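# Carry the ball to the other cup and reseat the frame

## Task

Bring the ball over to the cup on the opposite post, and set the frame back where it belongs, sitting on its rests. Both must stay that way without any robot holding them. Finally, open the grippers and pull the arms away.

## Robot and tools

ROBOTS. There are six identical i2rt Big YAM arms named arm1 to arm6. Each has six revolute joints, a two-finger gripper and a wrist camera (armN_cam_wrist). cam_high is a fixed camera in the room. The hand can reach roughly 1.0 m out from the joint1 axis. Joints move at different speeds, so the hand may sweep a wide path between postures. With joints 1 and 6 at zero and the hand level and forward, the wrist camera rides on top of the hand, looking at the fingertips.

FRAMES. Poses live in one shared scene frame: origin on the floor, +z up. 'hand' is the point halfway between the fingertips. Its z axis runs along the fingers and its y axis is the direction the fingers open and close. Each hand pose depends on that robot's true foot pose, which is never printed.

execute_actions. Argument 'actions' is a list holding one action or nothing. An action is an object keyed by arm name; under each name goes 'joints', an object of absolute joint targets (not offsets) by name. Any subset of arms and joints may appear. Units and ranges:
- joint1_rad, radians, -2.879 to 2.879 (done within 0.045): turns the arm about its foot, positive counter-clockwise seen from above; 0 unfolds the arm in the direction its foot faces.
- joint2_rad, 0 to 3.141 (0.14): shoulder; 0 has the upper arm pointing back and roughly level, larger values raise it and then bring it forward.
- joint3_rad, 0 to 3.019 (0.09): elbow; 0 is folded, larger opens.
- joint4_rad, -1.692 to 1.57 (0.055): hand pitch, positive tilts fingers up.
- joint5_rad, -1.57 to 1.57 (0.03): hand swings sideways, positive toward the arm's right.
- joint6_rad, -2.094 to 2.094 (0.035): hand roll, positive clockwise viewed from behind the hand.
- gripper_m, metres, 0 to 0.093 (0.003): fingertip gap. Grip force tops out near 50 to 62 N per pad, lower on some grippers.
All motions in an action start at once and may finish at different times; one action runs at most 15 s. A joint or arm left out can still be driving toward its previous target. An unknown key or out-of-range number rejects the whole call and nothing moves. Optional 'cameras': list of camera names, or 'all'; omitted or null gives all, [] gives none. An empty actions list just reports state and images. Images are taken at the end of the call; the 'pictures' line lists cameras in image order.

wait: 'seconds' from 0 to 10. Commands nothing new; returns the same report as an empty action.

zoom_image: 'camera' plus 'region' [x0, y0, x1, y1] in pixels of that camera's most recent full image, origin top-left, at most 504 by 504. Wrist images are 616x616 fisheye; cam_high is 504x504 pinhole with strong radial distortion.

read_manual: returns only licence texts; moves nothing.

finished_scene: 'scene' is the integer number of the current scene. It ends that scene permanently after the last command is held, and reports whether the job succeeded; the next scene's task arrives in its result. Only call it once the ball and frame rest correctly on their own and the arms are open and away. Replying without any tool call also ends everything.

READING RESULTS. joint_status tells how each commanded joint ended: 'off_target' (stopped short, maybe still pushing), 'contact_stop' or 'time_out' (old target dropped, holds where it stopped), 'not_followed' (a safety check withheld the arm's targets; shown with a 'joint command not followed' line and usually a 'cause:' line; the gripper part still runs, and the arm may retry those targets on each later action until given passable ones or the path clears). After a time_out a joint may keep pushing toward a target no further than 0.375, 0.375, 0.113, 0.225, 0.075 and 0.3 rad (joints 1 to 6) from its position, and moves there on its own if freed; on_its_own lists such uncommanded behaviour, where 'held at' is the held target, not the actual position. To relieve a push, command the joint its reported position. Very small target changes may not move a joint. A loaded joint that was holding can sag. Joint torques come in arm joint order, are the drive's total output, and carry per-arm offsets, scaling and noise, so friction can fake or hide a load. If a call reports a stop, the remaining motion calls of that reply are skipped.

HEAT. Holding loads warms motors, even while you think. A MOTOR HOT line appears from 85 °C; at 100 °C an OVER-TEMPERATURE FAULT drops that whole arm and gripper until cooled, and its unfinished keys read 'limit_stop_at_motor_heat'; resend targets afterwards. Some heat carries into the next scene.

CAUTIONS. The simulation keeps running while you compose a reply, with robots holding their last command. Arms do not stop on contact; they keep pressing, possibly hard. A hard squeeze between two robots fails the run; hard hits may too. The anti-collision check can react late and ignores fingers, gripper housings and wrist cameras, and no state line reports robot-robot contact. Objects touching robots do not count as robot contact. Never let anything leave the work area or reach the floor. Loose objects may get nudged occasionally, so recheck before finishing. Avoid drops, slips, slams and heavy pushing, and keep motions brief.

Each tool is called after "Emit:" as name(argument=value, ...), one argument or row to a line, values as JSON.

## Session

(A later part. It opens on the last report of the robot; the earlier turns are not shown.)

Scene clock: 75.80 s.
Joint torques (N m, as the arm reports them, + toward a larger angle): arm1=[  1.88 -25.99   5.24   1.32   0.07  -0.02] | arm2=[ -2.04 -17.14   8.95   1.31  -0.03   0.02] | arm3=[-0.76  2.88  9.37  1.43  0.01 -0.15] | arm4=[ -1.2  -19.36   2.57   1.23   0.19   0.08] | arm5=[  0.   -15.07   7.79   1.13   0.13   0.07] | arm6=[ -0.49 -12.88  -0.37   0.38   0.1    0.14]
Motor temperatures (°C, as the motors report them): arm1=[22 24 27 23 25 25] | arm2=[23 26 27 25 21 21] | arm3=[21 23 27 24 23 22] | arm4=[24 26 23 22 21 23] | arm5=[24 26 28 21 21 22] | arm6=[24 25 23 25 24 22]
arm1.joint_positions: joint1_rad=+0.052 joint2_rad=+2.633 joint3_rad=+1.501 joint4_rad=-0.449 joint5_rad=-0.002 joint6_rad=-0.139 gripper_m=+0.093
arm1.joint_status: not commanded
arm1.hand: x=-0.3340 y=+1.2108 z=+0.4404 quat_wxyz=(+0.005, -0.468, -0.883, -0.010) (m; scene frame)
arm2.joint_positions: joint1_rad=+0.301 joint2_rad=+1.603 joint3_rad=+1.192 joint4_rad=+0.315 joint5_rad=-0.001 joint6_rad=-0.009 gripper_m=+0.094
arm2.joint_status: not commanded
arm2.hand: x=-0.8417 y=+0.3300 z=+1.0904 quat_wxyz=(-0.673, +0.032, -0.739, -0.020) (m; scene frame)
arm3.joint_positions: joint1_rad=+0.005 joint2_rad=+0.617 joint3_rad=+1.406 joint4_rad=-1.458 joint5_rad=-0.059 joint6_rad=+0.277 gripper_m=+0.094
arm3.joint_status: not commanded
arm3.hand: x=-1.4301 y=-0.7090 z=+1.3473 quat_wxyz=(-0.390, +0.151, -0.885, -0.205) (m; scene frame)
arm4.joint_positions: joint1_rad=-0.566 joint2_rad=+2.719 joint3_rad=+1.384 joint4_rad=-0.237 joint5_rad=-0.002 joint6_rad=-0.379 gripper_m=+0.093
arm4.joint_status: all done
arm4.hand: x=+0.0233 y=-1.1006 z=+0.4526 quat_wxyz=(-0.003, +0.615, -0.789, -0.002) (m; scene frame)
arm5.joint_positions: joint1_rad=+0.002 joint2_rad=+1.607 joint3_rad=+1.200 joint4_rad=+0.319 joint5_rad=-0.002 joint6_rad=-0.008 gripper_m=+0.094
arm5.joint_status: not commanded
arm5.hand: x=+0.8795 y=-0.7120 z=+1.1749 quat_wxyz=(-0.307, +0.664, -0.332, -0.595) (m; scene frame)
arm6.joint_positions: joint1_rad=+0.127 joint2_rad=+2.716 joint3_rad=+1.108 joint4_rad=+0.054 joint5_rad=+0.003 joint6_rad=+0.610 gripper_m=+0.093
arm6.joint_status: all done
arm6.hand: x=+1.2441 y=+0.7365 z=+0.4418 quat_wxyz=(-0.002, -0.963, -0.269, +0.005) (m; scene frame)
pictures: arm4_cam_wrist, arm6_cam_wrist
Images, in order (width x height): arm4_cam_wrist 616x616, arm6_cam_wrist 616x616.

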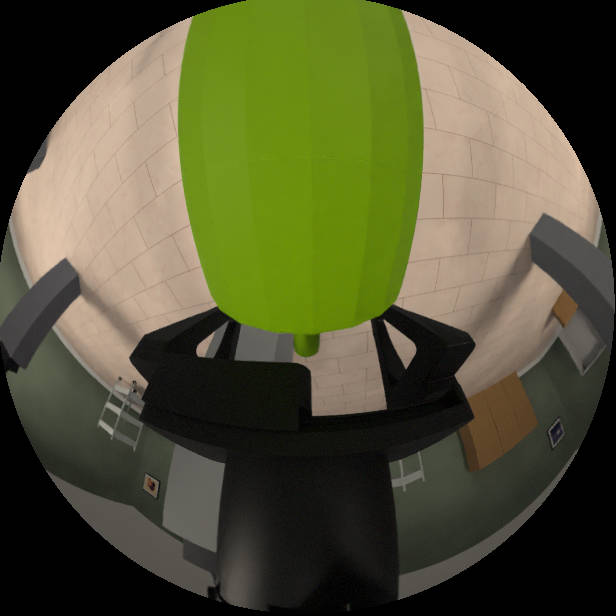

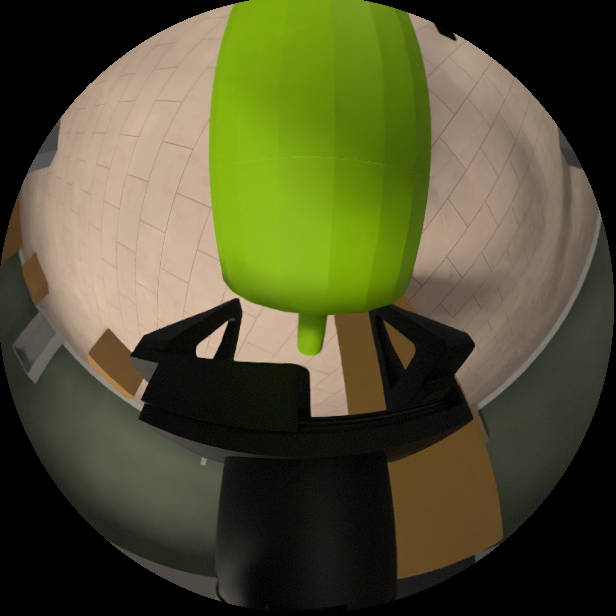

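Emit:
execute_actions(
  actions=[
    {"arm4":{"joints":{"joint4_rad":-0.285}},"arm6":{"joints":{"joint2_rad":2.745}}},
  ],
  cameras=[],
)

Emit:
execute_actions(
  actions=[
    {"arm1":{"joints":{"gripper_m":0}},"arm4":{"joints":{"gripper_m":0}},"arm6":{"joints":{"gripper_m":0}}},
  ],
  cameras=["arm1_cam_wrist","arm4_cam_wrist","arm6_cam_wrist","cam_high"],
)

Scene clock: 79.13 s.
Joint torques (N m, as the arm reports them, + toward a larger angle): arm1=[  2.25 -26.75   5.29   1.33   0.08  -0.06] | arm2=[ -2.07 -16.57   9.07   1.42  -0.03   0.05] | arm3=[-0.78  2.93  9.38  1.44  0.01 -0.16] | arm4=[ -1.02 -19.11   2.49  -0.23   0.19   0.08] | arm5=[  0.02 -15.26   7.78   0.98   0.09   0.05] | arm6=[ -0.38 -13.59  -0.62   0.34   0.04   0.11]
Motor temperatures (°C, as the motors report them): arm1=[22 24 27 23 25 25] | arm2=[23 26 27 25 21 21] | arm3=[21 23 27 24 23 22] | arm4=[24 26 23 22 21 23] | arm5=[24 26 28 21 21 22] | arm6=[24 25 23 25 24 22]
arm1.joint_positions: joint1_rad=+0.052 joint2_rad=+2.633 joint3_rad=+1.501 joint4_rad=-0.449 joint5_rad=-0.002 joint6_rad=-0.139 gripper_m=+0.093
arm1.joint_status: not commanded
arm1.hand: x=-0.3340 y=+1.2108 z=+0.4404 quat_wxyz=(+0.005, -0.468, -0.883, -0.010) (m; scene frame)
arm2.joint_positions: joint1_rad=+0.301 joint2_rad=+1.603 joint3_rad=+1.192 joint4_rad=+0.315 joint5_rad=-0.001 joint6_rad=-0.009 gripper_m=+0.094
arm2.joint_status: not commanded
arm2.hand: x=-0.8417 y=+0.3300 z=+1.0904 quat_wxyz=(-0.673, +0.032, -0.739, -0.020) (m; scene frame)
arm3.joint_positions: joint1_rad=+0.005 joint2_rad=+0.617 joint3_rad=+1.406 joint4_rad=-1.458 joint5_rad=-0.059 joint6_rad=+0.277 gripper_m=+0.094
arm3.joint_status: not commanded
arm3.hand: x=-1.4301 y=-0.7090 z=+1.3473 quat_wxyz=(-0.390, +0.151, -0.885, -0.205) (m; scene frame)
arm4.joint_positions: joint1_rad=-0.566 joint2_rad=+2.720 joint3_rad=+1.384 joint4_rad=-0.269 joint5_rad=-0.002 joint6_rad=-0.379 gripper_m=+0.093
arm4.joint_status: all done
arm4.hand: x=+0.0186 y=-1.1070 z=+0.4525 quat_wxyz=(+0.013, +0.615, -0.789, +0.003) (m; scene frame)
arm5.joint_positions: joint1_rad=+0.002 joint2_rad=+1.607 joint3_rad=+1.200 joint4_rad=+0.319 joint5_rad=-0.002 joint6_rad=-0.008 gripper_m=+0.094
arm5.joint_status: not commanded
arm5.hand: x=+0.8795 y=-0.7120 z=+1.1749 quat_wxyz=(-0.307, +0.664, -0.332, -0.595) (m; scene frame)
arm6.joint_positions: joint1_rad=+0.127 joint2_rad=+2.738 joint3_rad=+1.108 joint4_rad=+0.054 joint5_rad=+0.003 joint6_rad=+0.610 gripper_m=+0.093
arm6.joint_status: all done
arm6.hand: x=+1.2489 y=+0.7474 z=+0.4340 quat_wxyz=(+0.006, -0.963, -0.269, -0.002) (m; scene frame)
pictures: none
No camera images: the call's "cameras" was empty. Leave "cameras" out to get every camera's image.

Scene clock: 79.87 s.
Joint torques (N m, as the arm reports them, + toward a larger angle): arm1=[  2.3  -26.06   5.14   1.39  -0.26  -0.07] | arm2=[ -2.34 -16.94   8.79   1.39  -0.03   0.03] | arm3=[-0.76  2.88  9.37  1.43  0.01 -0.16] | arm4=[ -1.11 -19.1    2.49  -0.17   0.07   0.08] | arm5=[  0.47 -15.37   7.72   1.13   0.11   0.03] | arm6=[ -1.02 -13.45  -0.6    0.23   0.39  -0.22]
Motor temperatures (°C, as the motors report them): arm1=[22 24 27 23 25 25] | arm2=[23 26 27 25 21 21] | arm3=[21 23 28 24 23 22] | arm4=[24 26 23 22 21 23] | arm5=[24 26 28 21 21 22] | arm6=[24 25 23 25 24 22]
arm1.joint_positions: joint1_rad=+0.050 joint2_rad=+2.633 joint3_rad=+1.501 joint4_rad=-0.448 joint5_rad=+0.006 joint6_rad=-0.137 gripper_m=+0.019
arm1.joint_status: gripper_m off_target (ended at +0.019, target +0.000)
arm1.hand: x=-0.3360 y=+1.2096 z=+0.4404 quat_wxyz=(+0.007, -0.470, -0.883, -0.007) (m; scene frame)
arm2.joint_positions: joint1_rad=+0.301 joint2_rad=+1.603 joint3_rad=+1.192 joint4_rad=+0.315 joint5_rad=-0.001 joint6_rad=-0.009 gripper_m=+0.094
arm2.joint_status: not commanded
arm2.hand: x=-0.8417 y=+0.3300 z=+1.0904 quat_wxyz=(-0.673, +0.032, -0.739, -0.020) (m; scene frame)
arm3.joint_positions: joint1_rad=+0.005 joint2_rad=+0.617 joint3_rad=+1.406 joint4_rad=-1.458 joint5_rad=-0.059 joint6_rad=+0.277 gripper_m=+0.094
arm3.joint_status: not commanded
arm3.hand: x=-1.4301 y=-0.7090 z=+1.3473 quat_wxyz=(-0.390, +0.151, -0.885, -0.205) (m; scene frame)
arm4.joint_positions: joint1_rad=-0.567 joint2_rad=+2.720 joint3_rad=+1.384 joint4_rad=-0.269 joint5_rad=+0.001 joint6_rad=-0.379 gripper_m=+0.019
arm4.joint_status: gripper_m off_target (ended at +0.019, target +0.000)
arm4.hand: x=+0.0191 y=-1.1075 z=+0.4523 quat_wxyz=(+0.012, +0.615, -0.789, +0.004) (m; scene frame)
arm5.joint_positions: joint1_rad=+0.002 joint2_rad=+1.607 joint3_rad=+1.200 joint4_rad=+0.319 joint5_rad=-0.002 joint6_rad=-0.008 gripper_m=+0.094
arm5.joint_status: not commanded
arm5.hand: x=+0.8795 y=-0.7120 z=+1.1749 quat_wxyz=(-0.307, +0.664, -0.332, -0.595) (m; scene frame)
arm6.joint_positions: joint1_rad=+0.127 joint2_rad=+2.738 joint3_rad=+1.109 joint4_rad=+0.056 joint5_rad=-0.006 joint6_rad=+0.634 gripper_m=+0.019
arm6.joint_status: gripper_m off_target (ended at +0.019, target +0.000)
arm6.hand: x=+1.2501 y=+0.7460 z=+0.4338 quat_wxyz=(+0.002, -0.966, -0.257, -0.005) (m; scene frame)
pictures: arm1_cam_wrist, arm4_cam_wrist, arm6_cam_wrist, cam_high
Images, in order (width x height): arm1_cam_wrist 616x616, arm4_cam_wrist 616x616, arm6_cam_wrist 616x616, cam_high 504x504.

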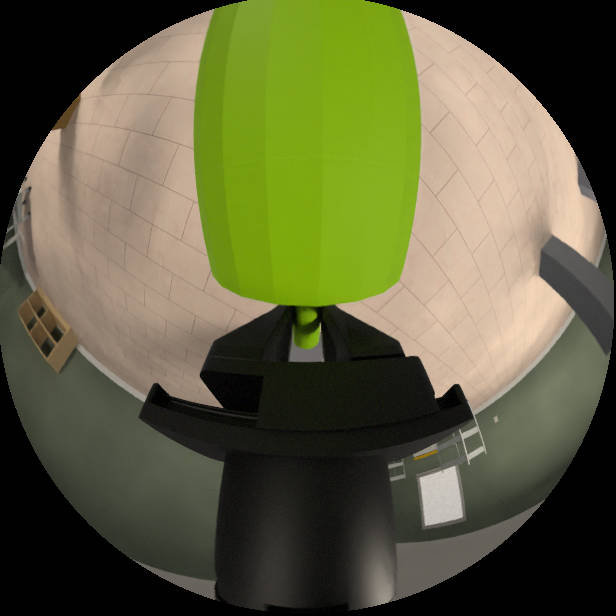

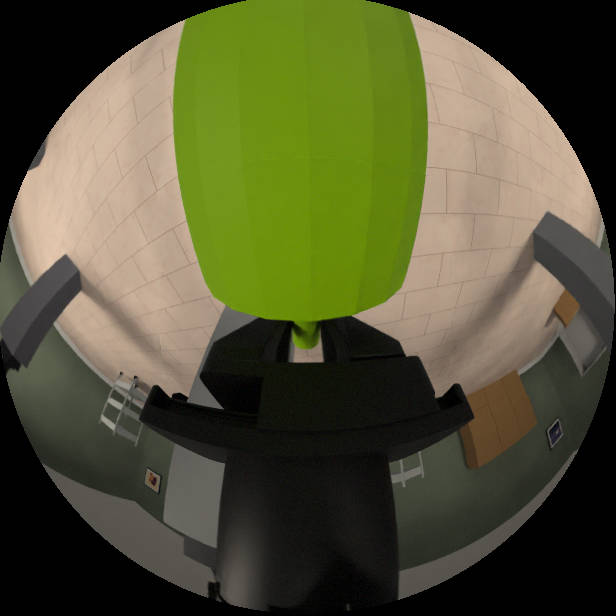

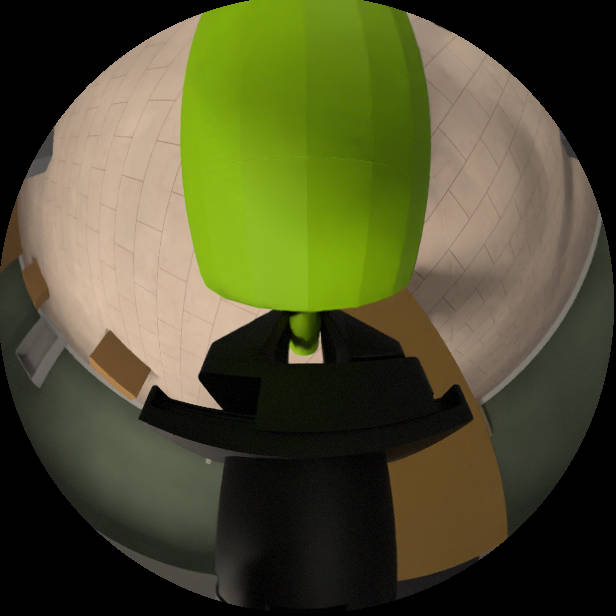

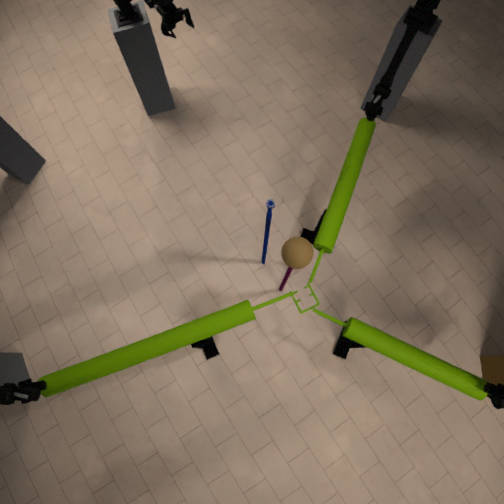

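Emit:
execute_actions(
  actions=[
    {"arm1":{"joints":{"joint2_rad":2.485,"joint3_rad":1.445,"joint4_rad":-0.53}},"arm4":{"joints":{"joint2_rad":2.565,"joint3_rad":1.295,"joint4_rad":-0.34}},"arm6":{"joints":{"joint2_rad":2.555,"joint3_rad":1.003,"joint4_rad":-0.015,"joint6_rad":0.634}}},
  ],
  cameras=["arm1_cam_wrist","arm4_cam_wrist","arm6_cam_wrist"],
)

Scene clock: 94.53 s.
Joint torques (N m, as the arm reports them, + toward a larger angle): arm1=[  2.43 -27.61   4.01  -0.07  -0.35  -0.04] | arm2=[ -2.11 -16.86   8.86   1.28  -0.05   0.05] | arm3=[-0.73  2.92  9.37  1.44  0.01 -0.16] | arm4=[ -1.09 -21.41   2.77  -0.3    0.07   0.06] | arm5=[  0.21 -15.23   7.9    0.99   0.07   0.05] | arm6=[  0.09 -15.17   0.35   0.17   0.43  -0.12]
Motor temperatures (°C, as the motors report them): arm1=[22 24 27 23 25 25] | arm2=[23 26 28 25 21 21] | arm3=[21 23 28 24 23 22] | arm4=[24 26 23 22 21 23] | arm5=[24 27 28 21 21 22] | arm6=[24 25 22 25 24 22]
arm1.joint_positions: joint1_rad=+0.050 joint2_rad=+2.516 joint3_rad=+1.438 joint4_rad=-0.515 joint5_rad=+0.007 joint6_rad=-0.137 gripper_m=+0.019
arm1.joint_status: all done
arm1.hand: x=-0.3372 y=+1.2104 z=+0.4913 quat_wxyz=(+0.012, -0.470, -0.883, -0.010) (m; scene frame)
arm2.joint_positions: joint1_rad=+0.301 joint2_rad=+1.603 joint3_rad=+1.192 joint4_rad=+0.315 joint5_rad=-0.001 joint6_rad=-0.009 gripper_m=+0.094
arm2.joint_status: not commanded
arm2.hand: x=-0.8417 y=+0.3300 z=+1.0904 quat_wxyz=(-0.673, +0.032, -0.739, -0.020) (m; scene frame)
arm3.joint_positions: joint1_rad=+0.005 joint2_rad=+0.617 joint3_rad=+1.406 joint4_rad=-1.458 joint5_rad=-0.059 joint6_rad=+0.277 gripper_m=+0.094
arm3.joint_status: not commanded
arm3.hand: x=-1.4301 y=-0.7090 z=+1.3473 quat_wxyz=(-0.390, +0.151, -0.885, -0.205) (m; scene frame)
arm4.joint_positions: joint1_rad=-0.566 joint2_rad=+2.584 joint3_rad=+1.297 joint4_rad=-0.323 joint5_rad=+0.000 joint6_rad=-0.379 gripper_m=+0.019
arm4.joint_status: all done
arm4.hand: x=+0.0190 y=-1.1068 z=+0.5072 quat_wxyz=(+0.015, +0.615, -0.789, +0.005) (m; scene frame)
arm5.joint_positions: joint1_rad=+0.002 joint2_rad=+1.607 joint3_rad=+1.200 joint4_rad=+0.319 joint5_rad=-0.002 joint6_rad=-0.008 gripper_m=+0.094
arm5.joint_status: not commanded
arm5.hand: x=+0.8795 y=-0.7120 z=+1.1749 quat_wxyz=(-0.307, +0.664, -0.332, -0.595) (m; scene frame)
arm6.joint_positions: joint1_rad=+0.122 joint2_rad=+2.577 joint3_rad=+1.003 joint4_rad=-0.013 joint5_rad=-0.007 joint6_rad=+0.642 gripper_m=+0.019
arm6.joint_status: all done
arm6.hand: x=+1.2486 y=+0.7469 z=+0.4925 quat_wxyz=(+0.007, -0.968, -0.251, -0.009) (m; scene frame)
pictures: arm1_cam_wrist, arm4_cam_wrist, arm6_cam_wrist
Images, in order (width x height): arm1_cam_wrist 616x616, arm4_cam_wrist 616x616, arm6_cam_wrist 616x616.

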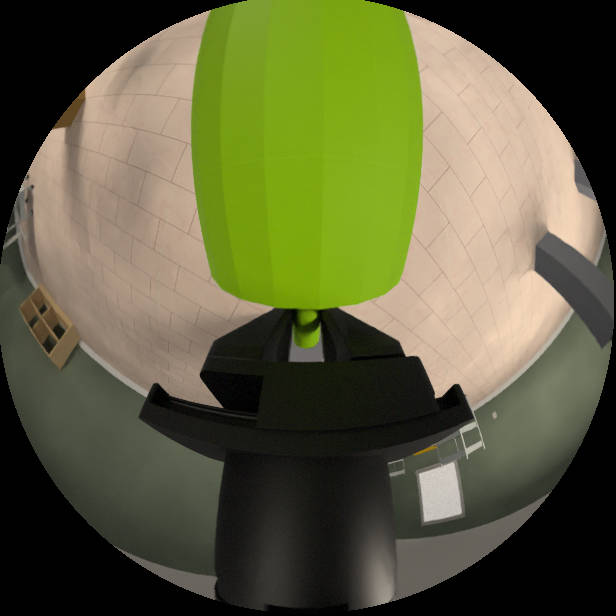

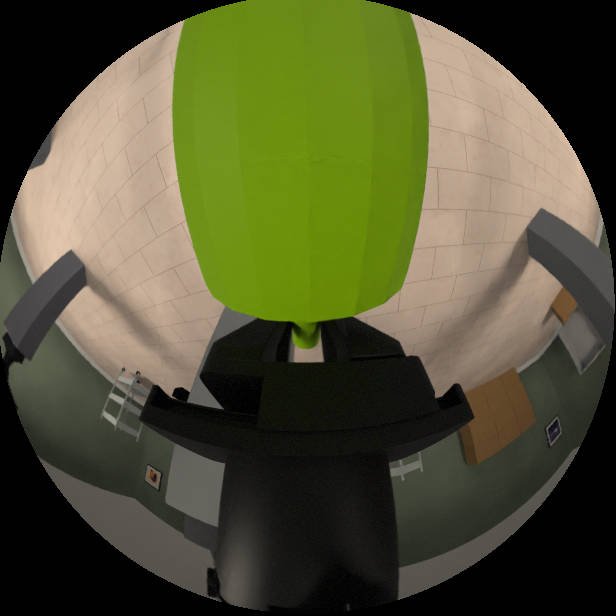

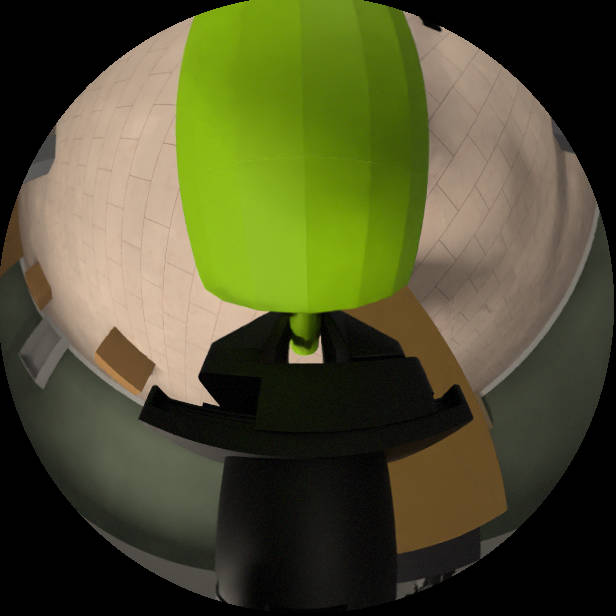

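Emit:
execute_actions(
  actions=[
    {"arm1":{"joints":{"joint2_rad":2.325,"joint3_rad":1.378,"joint4_rad":-0.61}},"arm4":{"joints":{"joint2_rad":2.393,"joint3_rad":1.205,"joint4_rad":-0.41}},"arm6":{"joints":{"joint2_rad":2.372,"joint3_rad":0.903,"joint4_rad":-0.087}}},
  ],
  cameras=[],
)

Emit:
execute_actions(
  actions=[
    {"arm1":{"joints":{"joint1_rad":-0.076,"joint6_rad":-0.27,"joint2_rad":2.08,"joint3_rad":1.268,"joint4_rad":-0.74}},"arm4":{"joints":{"joint1_rad":-0.448,"joint6_rad":-0.248,"joint2_rad":2.096,"joint3_rad":0.998,"joint4_rad":-0.497}},"arm6":{"joints":{"joint1_rad":-0.028,"joint6_rad":0.48,"joint2_rad":2.108,"joint3_rad":0.92,"joint4_rad":-0.365}}},
  ],
)

Emit:
zoom_image(
  camera="cam_high",
  region=[220, 180, 380, 340],
)

Scene clock: 102.80 s.
Joint torques (N m, as the arm reports them, + toward a larger angle): arm1=[  2.06 -25.65   5.14  -0.11  -0.33  -0.06] | arm2=[ -2.09 -17.33   8.94   1.36  -0.05   0.03] | arm3=[-0.71  2.93  9.38  1.44  0.01 -0.16] | arm4=[ -1.13 -20.98   3.79  -0.1    0.1    0.08] | arm5=[  0.29 -15.26   7.63   1.22   0.09   0.04] | arm6=[ -0.15 -14.91   1.6    0.21   0.26  -0.12]
Motor temperatures (°C, as the motors report them): arm1=[22 25 26 23 25 25] | arm2=[23 26 28 25 21 21] | arm3=[21 23 28 24 23 22] | arm4=[24 27 23 22 21 23] | arm5=[24 27 28 21 21 22] | arm6=[24 26 22 25 24 22]
arm1.joint_positions: joint1_rad=+0.050 joint2_rad=+2.352 joint3_rad=+1.367 joint4_rad=-0.599 joint5_rad=+0.007 joint6_rad=-0.137 gripper_m=+0.019
arm1.joint_status: all done
arm1.hand: x=-0.3373 y=+1.2088 z=+0.5638 quat_wxyz=(+0.009, -0.470, -0.883, -0.008) (m; scene frame)
arm2.joint_positions: joint1_rad=+0.301 joint2_rad=+1.603 joint3_rad=+1.192 joint4_rad=+0.315 joint5_rad=-0.001 joint6_rad=-0.009 gripper_m=+0.094
arm2.joint_status: not commanded
arm2.hand: x=-0.8417 y=+0.3300 z=+1.0904 quat_wxyz=(-0.673, +0.032, -0.739, -0.020) (m; scene frame)
arm3.joint_positions: joint1_rad=+0.005 joint2_rad=+0.617 joint3_rad=+1.406 joint4_rad=-1.458 joint5_rad=-0.059 joint6_rad=+0.277 gripper_m=+0.094
arm3.joint_status: not commanded
arm3.hand: x=-1.4301 y=-0.7090 z=+1.3473 quat_wxyz=(-0.390, +0.151, -0.885, -0.205) (m; scene frame)
arm4.joint_positions: joint1_rad=-0.565 joint2_rad=+2.413 joint3_rad=+1.202 joint4_rad=-0.397 joint5_rad=+0.000 joint6_rad=-0.379 gripper_m=+0.019
arm4.joint_status: all done
arm4.hand: x=+0.0176 y=-1.1080 z=+0.5750 quat_wxyz=(+0.014, +0.615, -0.788, +0.004) (m; scene frame)
arm5.joint_positions: joint1_rad=+0.002 joint2_rad=+1.607 joint3_rad=+1.200 joint4_rad=+0.319 joint5_rad=-0.002 joint6_rad=-0.008 gripper_m=+0.094
arm5.joint_status: not commanded
arm5.hand: x=+0.8795 y=-0.7120 z=+1.1749 quat_wxyz=(-0.307, +0.664, -0.332, -0.595) (m; scene frame)
arm6.joint_positions: joint1_rad=+0.123 joint2_rad=+2.392 joint3_rad=+0.901 joint4_rad=-0.087 joint5_rad=-0.004 joint6_rad=+0.644 gripper_m=+0.019
arm6.joint_status: all done
arm6.hand: x=+1.2479 y=+0.7459 z=+0.5564 quat_wxyz=(+0.005, -0.968, -0.250, -0.005) (m; scene frame)
pictures: none
No camera images: the call's "cameras" was empty. Leave "cameras" out to get every camera's image.

Scene clock: 103.87 s.
Joint torques (N m, as the arm reports them, + toward a larger angle): arm1=[  2.16 -23.19   6.28   0.08  -0.13  -0.06] | arm2=[ -2.26 -17.12   8.87   1.41  -0.02   0.04] | arm3=[-0.8   2.88  9.37  1.42  0.01 -0.15] | arm4=[ -0.83 -18.75   4.67  -0.04   0.24   0.05] | arm5=[  0.1  -15.2    7.79   1.17   0.08   0.02] | arm6=[  0.34 -13.55   5.13  -0.11   0.17  -0.2 ]
Motor temperatures (°C, as the motors report them): arm1=[22 25 26 23 25 25] | arm2=[23 26 28 25 21 21] | arm3=[21 23 28 24 23 22] | arm4=[24 27 23 22 21 23] | arm5=[24 27 28 21 21 22] | arm6=[24 26 22 25 24 22]
arm1.joint_positions: joint1_rad=-0.087 joint2_rad=+2.103 joint3_rad=+1.254 joint4_rad=-0.730 joint5_rad=+0.002 joint6_rad=-0.274 gripper_m=+0.019
arm1.joint_status: all done
arm1.hand: x=-0.4126 y=+1.2006 z=+0.6659 quat_wxyz=(+0.005, -0.470, -0.883, -0.009) (m; scene frame)
arm2.joint_positions: joint1_rad=+0.301 joint2_rad=+1.603 joint3_rad=+1.192 joint4_rad=+0.315 joint5_rad=-0.001 joint6_rad=-0.009 gripper_m=+0.094
arm2.joint_status: not commanded
arm2.hand: x=-0.8417 y=+0.3300 z=+1.0904 quat_wxyz=(-0.673, +0.032, -0.739, -0.020) (m; scene frame)
arm3.joint_positions: joint1_rad=+0.005 joint2_rad=+0.617 joint3_rad=+1.406 joint4_rad=-1.458 joint5_rad=-0.059 joint6_rad=+0.277 gripper_m=+0.094
arm3.joint_status: not commanded
arm3.hand: x=-1.4301 y=-0.7090 z=+1.3473 quat_wxyz=(-0.390, +0.151, -0.885, -0.205) (m; scene frame)
arm4.joint_positions: joint1_rad=-0.440 joint2_rad=+2.117 joint3_rad=+0.992 joint4_rad=-0.485 joint5_rad=-0.003 joint6_rad=-0.254 gripper_m=+0.019
arm4.joint_status: all done
arm4.hand: x=-0.0544 y=-1.1152 z=+0.6741 quat_wxyz=(+0.014, +0.615, -0.788, +0.006) (m; scene frame)
arm5.joint_positions: joint1_rad=+0.002 joint2_rad=+1.607 joint3_rad=+1.200 joint4_rad=+0.319 joint5_rad=-0.002 joint6_rad=-0.008 gripper_m=+0.094
arm5.joint_status: not commanded
arm5.hand: x=+0.8795 y=-0.7120 z=+1.1749 quat_wxyz=(-0.307, +0.664, -0.332, -0.595) (m; scene frame)
arm6.joint_positions: joint1_rad=-0.035 joint2_rad=+2.116 joint3_rad=+0.906 joint4_rad=-0.356 joint5_rad=+0.000 joint6_rad=+0.495 gripper_m=+0.019
arm6.joint_status: all done
arm6.hand: x=+1.1742 y=+0.7413 z=+0.6601 quat_wxyz=(+0.002, -0.969, -0.246, +0.000) (m; scene frame)
pictures: arm1_cam_wrist, arm2_cam_wrist, arm3_cam_wrist, arm4_cam_wrist, arm5_cam_wrist, arm6_cam_wrist, cam_high
Images, in order (width x height): arm1_cam_wrist 616x616, arm2_cam_wrist 616x616, arm3_cam_wrist 616x616, arm4_cam_wrist 616x616, arm5_cam_wrist 616x616, arm6_cam_wrist 616x616, cam_high 504x504.

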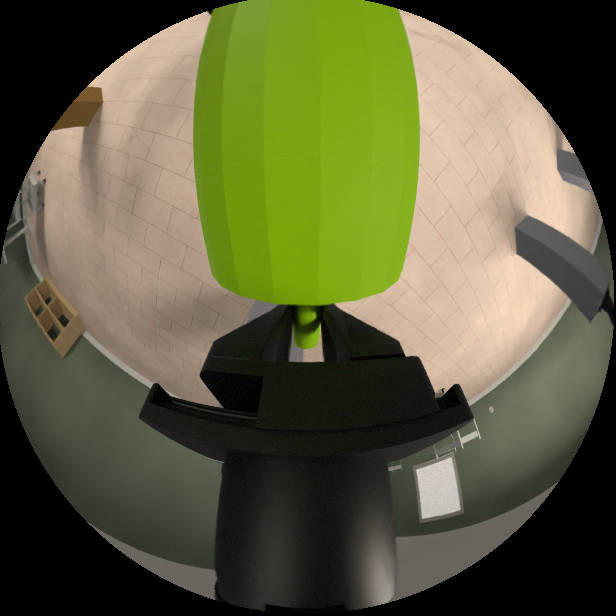

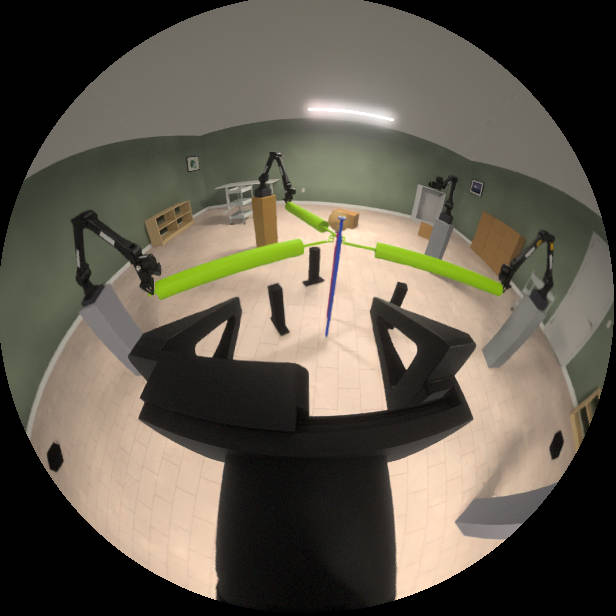

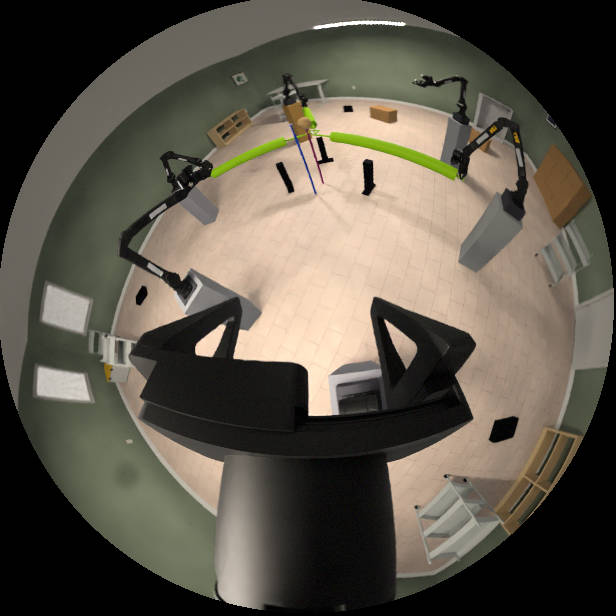

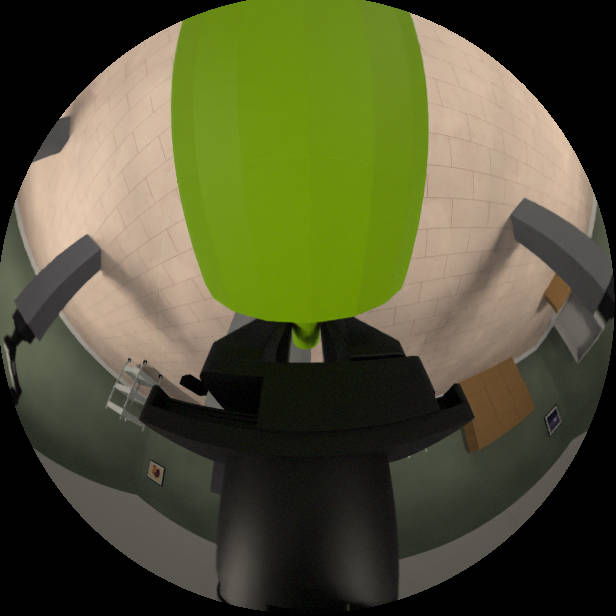

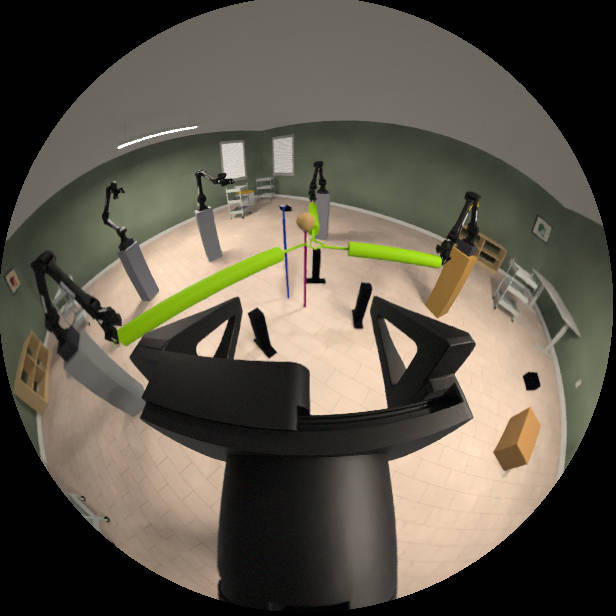

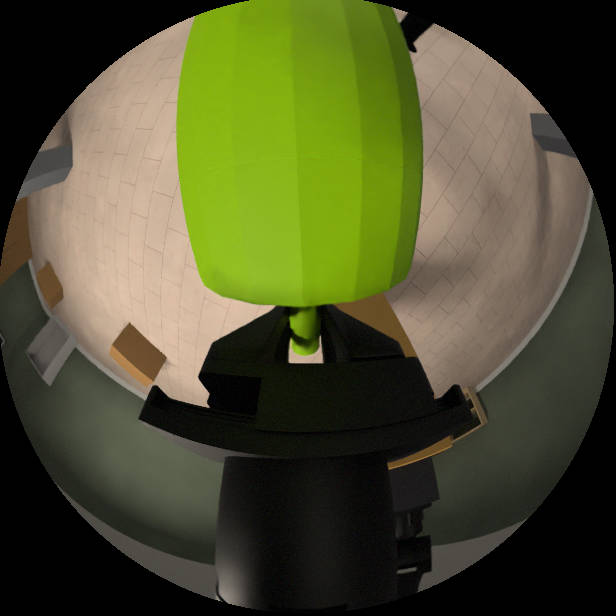

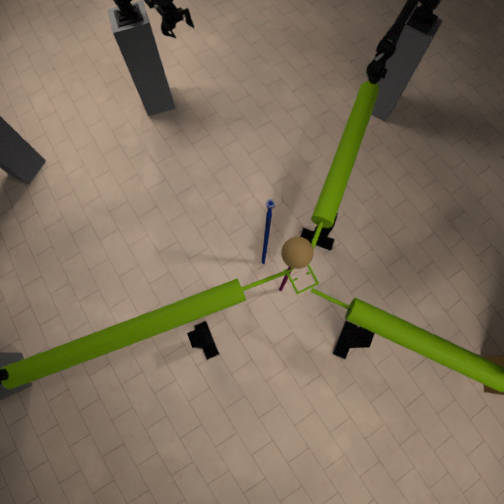

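Region (220, 180, 380, 340) of cam_high's 504x504 image, scaled by 3.150, with more detail than that image has.

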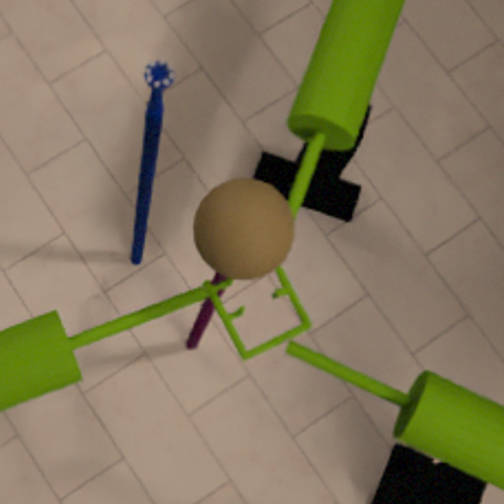

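Emit:
zoom_image(
  camera="arm5_cam_wrist",
  region=[250, 180, 370, 300],
)

Emit:
zoom_image(
  camera="arm2_cam_wrist",
  region=[280, 180, 400, 300],
)

Region (250, 180, 370, 300) of arm5_cam_wrist's 616x616 image, scaled by 4.200, with more detail than that image has.

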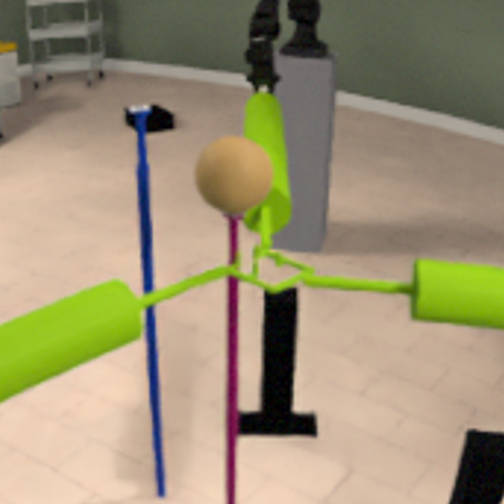

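Region (280, 180, 400, 300) of arm2_cam_wrist's 616x616 image, scaled by 4.200, with more detail than that image has.

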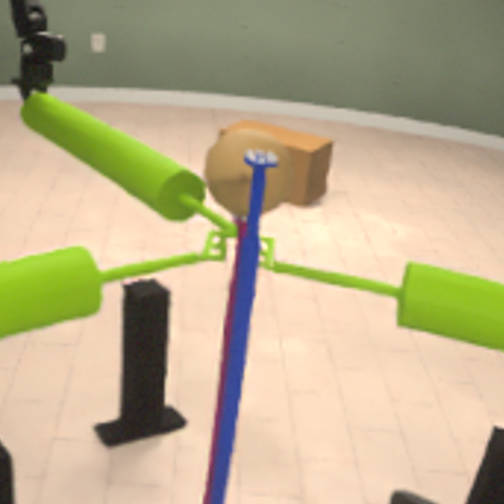

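Emit:
execute_actions(
  actions=[
    {"arm1":{"joints":{"joint1_rad":-0.198,"joint6_rad":-0.395,"joint2_rad":2.043,"joint3_rad":1.195,"joint4_rad":-0.68}},"arm4":{"joints":{"joint1_rad":-0.3,"joint6_rad":-0.1,"joint2_rad":2.064,"joint3_rad":0.916,"joint4_rad":-0.418}},"arm6":{"joints":{"joint1_rad":-0.155,"joint6_rad":0.355,"joint2_rad":2.155,"joint3_rad":1.052,"joint4_rad":-0.453}}},
  ],
  cameras=["arm2_cam_wrist","arm5_cam_wrist","cam_high"],
)

Emit:
zoom_image(
  camera="arm5_cam_wrist",
  region=[250, 180, 370, 300],
)

Emit:
zoom_image(
  camera="arm2_cam_wrist",
  region=[280, 180, 400, 300],
)

Emit:
zoom_image(
  camera="cam_high",
  region=[220, 180, 380, 340],
)

Scene clock: 114.87 s.
Joint torques (N m, as the arm reports them, + toward a larger angle): arm1=[  3.34 -25.57   5.96   0.64  -0.19  -0.08] | arm2=[ -1.81 -17.38   8.91   1.23  -0.06   0.03] | arm3=[-0.73  2.88  9.38  1.44  0.01 -0.16] | arm4=[ -1.32 -18.16   3.71   0.68   0.41   0.02] | arm5=[  0.75 -15.59   7.7    1.01   0.09   0.04] | arm6=[  0.42 -15.94   6.44   0.     0.09  -0.2 ]
Motor temperatures (°C, as the motors report them): arm1=[22 24 27 23 25 25] | arm2=[23 27 28 25 21 21] | arm3=[21 23 28 24 23 22] | arm4=[24 26 23 22 21 23] | arm5=[24 27 28 21 21 22] | arm6=[24 26 23 25 24 22]
arm1.joint_positions: joint1_rad=-0.207 joint2_rad=+2.090 joint3_rad=+1.184 joint4_rad=-0.684 joint5_rad=+0.003 joint6_rad=-0.395 gripper_m=+0.019
arm1.joint_status: all done
arm1.hand: x=-0.4779 y=+1.2079 z=+0.6548 quat_wxyz=(+0.009, -0.469, -0.883, -0.013) (m; scene frame)
arm2.joint_positions: joint1_rad=+0.301 joint2_rad=+1.603 joint3_rad=+1.192 joint4_rad=+0.315 joint5_rad=-0.001 joint6_rad=-0.009 gripper_m=+0.094
arm2.joint_status: not commanded
arm2.hand: x=-0.8417 y=+0.3300 z=+1.0904 quat_wxyz=(-0.673, +0.032, -0.739, -0.020) (m; scene frame)
arm3.joint_positions: joint1_rad=+0.005 joint2_rad=+0.617 joint3_rad=+1.406 joint4_rad=-1.458 joint5_rad=-0.059 joint6_rad=+0.277 gripper_m=+0.094
arm3.joint_status: not commanded
arm3.hand: x=-1.4301 y=-0.7090 z=+1.3473 quat_wxyz=(-0.390, +0.151, -0.885, -0.205) (m; scene frame)
arm4.joint_positions: joint1_rad=-0.288 joint2_rad=+2.088 joint3_rad=+0.918 joint4_rad=-0.423 joint5_rad=-0.006 joint6_rad=-0.103 gripper_m=+0.019
arm4.joint_status: all done
arm4.hand: x=-0.1214 y=-1.1065 z=+0.6739 quat_wxyz=(+0.007, +0.616, -0.788, +0.002) (m; scene frame)
arm5.joint_positions: joint1_rad=+0.002 joint2_rad=+1.607 joint3_rad=+1.200 joint4_rad=+0.319 joint5_rad=-0.002 joint6_rad=-0.008 gripper_m=+0.094
arm5.joint_status: not commanded
arm5.hand: x=+0.8795 y=-0.7120 z=+1.1749 quat_wxyz=(-0.307, +0.664, -0.332, -0.595) (m; scene frame)
arm6.joint_positions: joint1_rad=-0.165 joint2_rad=+2.174 joint3_rad=+1.032 joint4_rad=-0.446 joint5_rad=+0.001 joint6_rad=+0.368 gripper_m=+0.019
arm6.joint_status: all done
arm6.hand: x=+1.1089 y=+0.7475 z=+0.6548 quat_wxyz=(+0.009, -0.970, -0.245, -0.008) (m; scene frame)
pictures: arm2_cam_wrist, arm5_cam_wrist, cam_high
Images, in order (width x height): arm2_cam_wrist 616x616, arm5_cam_wrist 616x616, cam_high 504x504.

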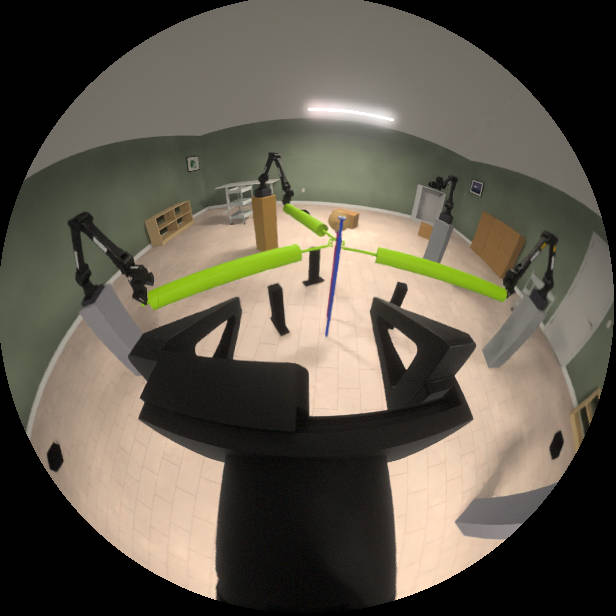

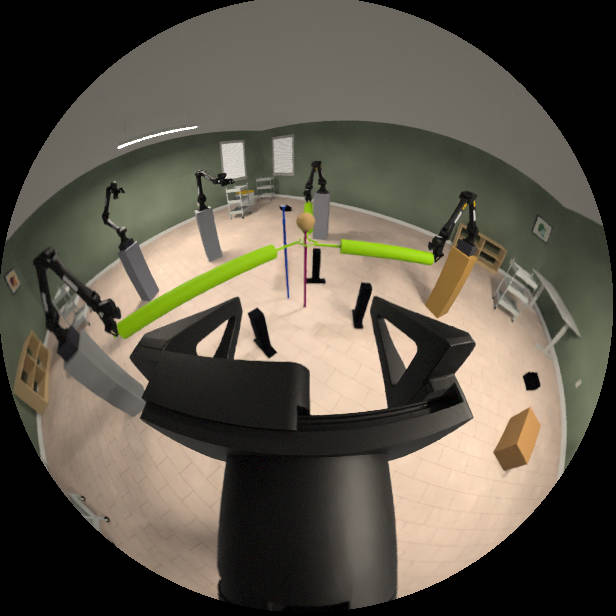

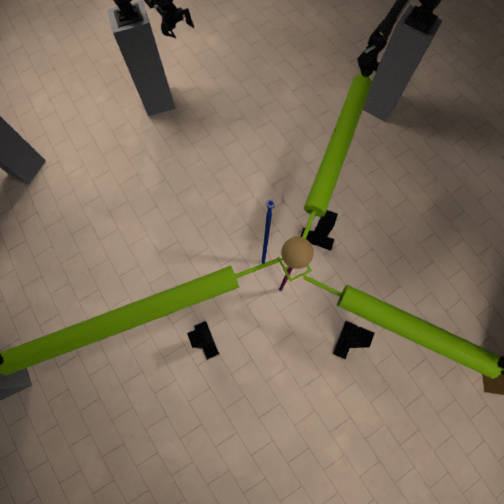

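Region (250, 180, 370, 300) of arm5_cam_wrist's 616x616 image, scaled by 4.200, with more detail than that image has.

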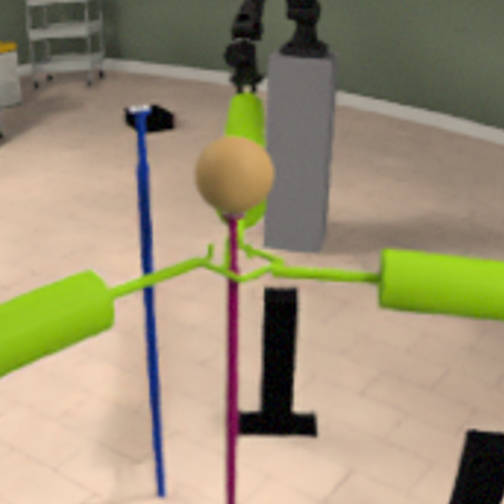

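Region (280, 180, 400, 300) of arm2_cam_wrist's 616x616 image, scaled by 4.200, with more detail than that image has.

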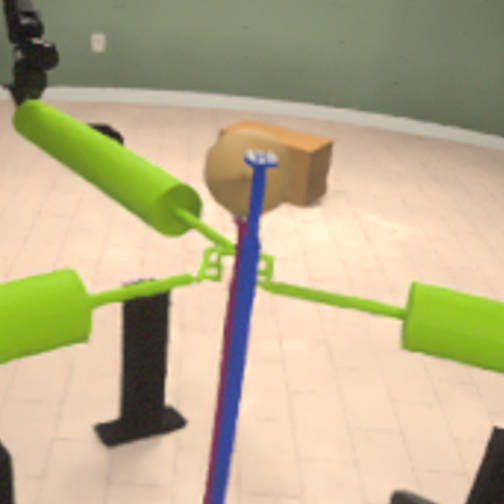

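Region (220, 180, 380, 340) of cam_high's 504x504 image, scaled by 3.150, with more detail than that image has.

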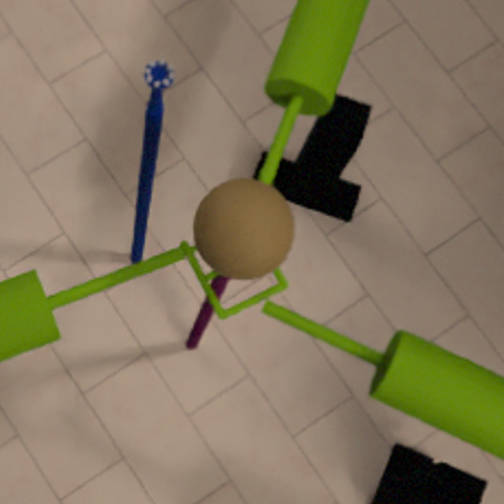

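Emit:
execute_actions(
  actions=[
    {"arm1":{"joints":{"joint2_rad":1.95,"joint3_rad":1.21,"joint4_rad":-0.81}},"arm4":{"joints":{"joint2_rad":1.934,"joint3_rad":0.912,"joint4_rad":-0.562}},"arm6":{"joints":{"joint2_rad":2.03,"joint3_rad":1.03,"joint4_rad":-0.55}}},
  ],
  cameras=[],
)

Emit:
execute_actions(
  actions=[
    {"arm1":{"joints":{"joint2_rad":1.83,"joint3_rad":1.26,"joint4_rad":-0.97}},"arm4":{"joints":{"joint2_rad":1.768,"joint3_rad":0.935,"joint4_rad":-0.745}},"arm6":{"joints":{"joint2_rad":1.87,"joint3_rad":1.04,"joint4_rad":-0.715}}},
  ],
  cameras=["arm2_cam_wrist","arm5_cam_wrist"],
)

Emit:
zoom_image(
  camera="arm5_cam_wrist",
  region=[250, 180, 370, 300],
)

Emit:
zoom_image(
  camera="arm2_cam_wrist",
  region=[280, 180, 400, 300],
)

Scene clock: 124.20 s.
Joint torques (N m, as the arm reports them, + toward a larger angle): arm1=[  3.08 -22.56   7.38  -0.3   -0.12  -0.14] | arm2=[ -1.38 -16.58   8.91   1.35  -0.04   0.04] | arm3=[-0.79  2.91  9.38  1.42  0.01 -0.15] | arm4=[ -1.23 -17.09   5.3   -0.1    0.44   0.02] | arm5=[  0.45 -15.61   7.74   1.13   0.1    0.06] | arm6=[  1.17 -16.35   6.24   0.73   0.08  -0.13]
Motor temperatures (°C, as the motors report them): arm1=[22 25 27 23 25 25] | arm2=[23 27 28 25 21 21] | arm3=[21 23 28 24 23 22] | arm4=[24 26 23 22 21 23] | arm5=[24 27 28 21 21 22] | arm6=[24 26 23 25 24 22]
arm1.joint_positions: joint1_rad=-0.204 joint2_rad=+1.974 joint3_rad=+1.184 joint4_rad=-0.788 joint5_rad=+0.003 joint6_rad=-0.395 gripper_m=+0.019
arm1.joint_status: all done
arm1.hand: x=-0.4768 y=+1.2070 z=+0.7107 quat_wxyz=(+0.005, -0.468, -0.884, -0.008) (m; scene frame)
arm2.joint_positions: joint1_rad=+0.301 joint2_rad=+1.603 joint3_rad=+1.192 joint4_rad=+0.315 joint5_rad=-0.001 joint6_rad=-0.009 gripper_m=+0.094
arm2.joint_status: not commanded
arm2.hand: x=-0.8417 y=+0.3300 z=+1.0904 quat_wxyz=(-0.673, +0.032, -0.739, -0.020) (m; scene frame)
arm3.joint_positions: joint1_rad=+0.005 joint2_rad=+0.617 joint3_rad=+1.406 joint4_rad=-1.458 joint5_rad=-0.059 joint6_rad=+0.277 gripper_m=+0.094
arm3.joint_status: not commanded
arm3.hand: x=-1.4301 y=-0.7090 z=+1.3473 quat_wxyz=(-0.390, +0.151, -0.885, -0.205) (m; scene frame)
arm4.joint_positions: joint1_rad=-0.289 joint2_rad=+1.953 joint3_rad=+0.906 joint4_rad=-0.548 joint5_rad=-0.007 joint6_rad=-0.104 gripper_m=+0.019
arm4.joint_status: all done
arm4.hand: x=-0.1215 y=-1.1073 z=+0.7256 quat_wxyz=(+0.008, +0.615, -0.788, +0.003) (m; scene frame)
arm5.joint_positions: joint1_rad=+0.002 joint2_rad=+1.607 joint3_rad=+1.200 joint4_rad=+0.319 joint5_rad=-0.002 joint6_rad=-0.008 gripper_m=+0.094
arm5.joint_status: not commanded
arm5.hand: x=+0.8795 y=-0.7120 z=+1.1749 quat_wxyz=(-0.307, +0.664, -0.332, -0.595) (m; scene frame)
arm6.joint_positions: joint1_rad=-0.163 joint2_rad=+2.054 joint3_rad=+1.020 joint4_rad=-0.557 joint5_rad=+0.001 joint6_rad=+0.368 gripper_m=+0.019
arm6.joint_status: all done
arm6.hand: x=+1.1089 y=+0.7456 z=+0.7042 quat_wxyz=(+0.010, -0.969, -0.246, -0.010) (m; scene frame)
pictures: none
No camera images: the call's "cameras" was empty. Leave "cameras" out to get every camera's image.

Scene clock: 125.27 s.
Joint torques (N m, as the arm reports them, + toward a larger angle): arm1=[  3.34 -21.06   9.18  -1.1   -0.04  -0.08] | arm2=[ -1.46 -16.94   8.79   1.27  -0.05   0.02] | arm3=[-0.76  2.9   9.38  1.43  0.01 -0.16] | arm4=[ -1.24 -15.65   7.84  -0.84   0.5    0.03] | arm5=[  0.13 -15.67   7.68   1.02   0.08   0.08] | arm6=[  0.17 -13.64   8.67   0.16   0.05  -0.14]
Motor temperatures (°C, as the motors report them): arm1=[22 25 27 23 25 25] | arm2=[23 27 28 25 21 21] | arm3=[21 23 28 24 23 22] | arm4=[24 26 23 22 21 23] | arm5=[24 27 28 21 21 22] | arm6=[24 26 23 25 24 22]
arm1.joint_positions: joint1_rad=-0.204 joint2_rad=+1.858 joint3_rad=+1.219 joint4_rad=-0.937 joint5_rad=+0.000 joint6_rad=-0.395 gripper_m=+0.019
arm1.joint_status: all done
arm1.hand: x=-0.4764 y=+1.2066 z=+0.7764 quat_wxyz=(+0.003, -0.468, -0.884, -0.009) (m; scene frame)
arm2.joint_positions: joint1_rad=+0.301 joint2_rad=+1.603 joint3_rad=+1.192 joint4_rad=+0.315 joint5_rad=-0.001 joint6_rad=-0.009 gripper_m=+0.094
arm2.joint_status: not commanded
arm2.hand: x=-0.8417 y=+0.3300 z=+1.0904 quat_wxyz=(-0.673, +0.032, -0.739, -0.020) (m; scene frame)
arm3.joint_positions: joint1_rad=+0.005 joint2_rad=+0.617 joint3_rad=+1.406 joint4_rad=-1.458 joint5_rad=-0.059 joint6_rad=+0.277 gripper_m=+0.094
arm3.joint_status: not commanded
arm3.hand: x=-1.4301 y=-0.7090 z=+1.3473 quat_wxyz=(-0.390, +0.151, -0.885, -0.205) (m; scene frame)
arm4.joint_positions: joint1_rad=-0.289 joint2_rad=+1.782 joint3_rad=+0.910 joint4_rad=-0.715 joint5_rad=-0.008 joint6_rad=-0.104 gripper_m=+0.019
arm4.joint_status: all done
arm4.hand: x=-0.1227 y=-1.1094 z=+0.7937 quat_wxyz=(+0.005, +0.615, -0.788, +0.000) (m; scene frame)
arm5.joint_positions: joint1_rad=+0.002 joint2_rad=+1.607 joint3_rad=+1.200 joint4_rad=+0.319 joint5_rad=-0.002 joint6_rad=-0.008 gripper_m=+0.094
arm5.joint_status: not commanded
arm5.hand: x=+0.8795 y=-0.7120 z=+1.1749 quat_wxyz=(-0.307, +0.664, -0.332, -0.595) (m; scene frame)
arm6.joint_positions: joint1_rad=-0.163 joint2_rad=+1.891 joint3_rad=+1.020 joint4_rad=-0.712 joint5_rad=+0.002 joint6_rad=+0.368 gripper_m=+0.019
arm6.joint_status: all done
arm6.hand: x=+1.1085 y=+0.7449 z=+0.7746 quat_wxyz=(+0.008, -0.969, -0.246, -0.006) (m; scene frame)
pictures: arm2_cam_wrist, arm5_cam_wrist
Images, in order (width x height): arm2_cam_wrist 616x616, arm5_cam_wrist 616x616.

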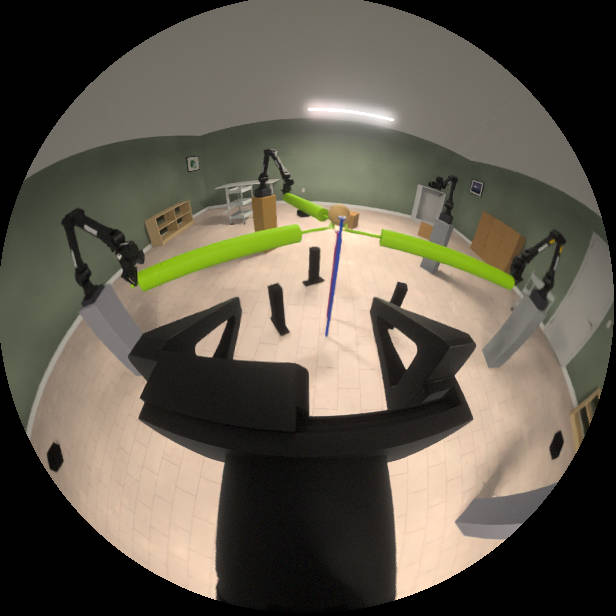

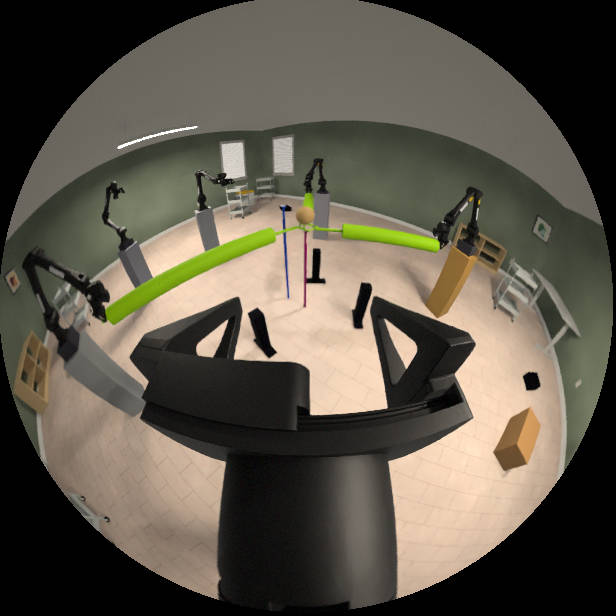

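Region (250, 180, 370, 300) of arm5_cam_wrist's 616x616 image, scaled by 4.200, with more detail than that image has.

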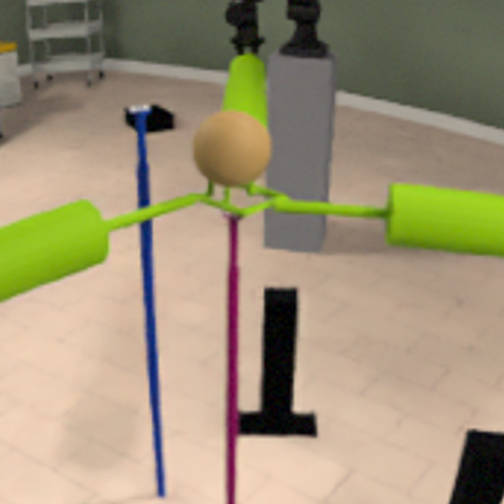

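Region (280, 180, 400, 300) of arm2_cam_wrist's 616x616 image, scaled by 4.200, with more detail than that image has.

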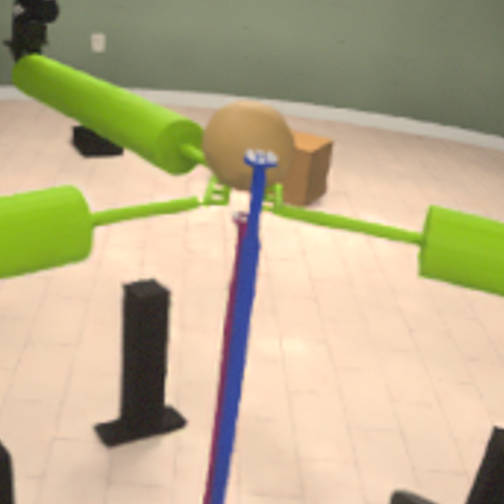

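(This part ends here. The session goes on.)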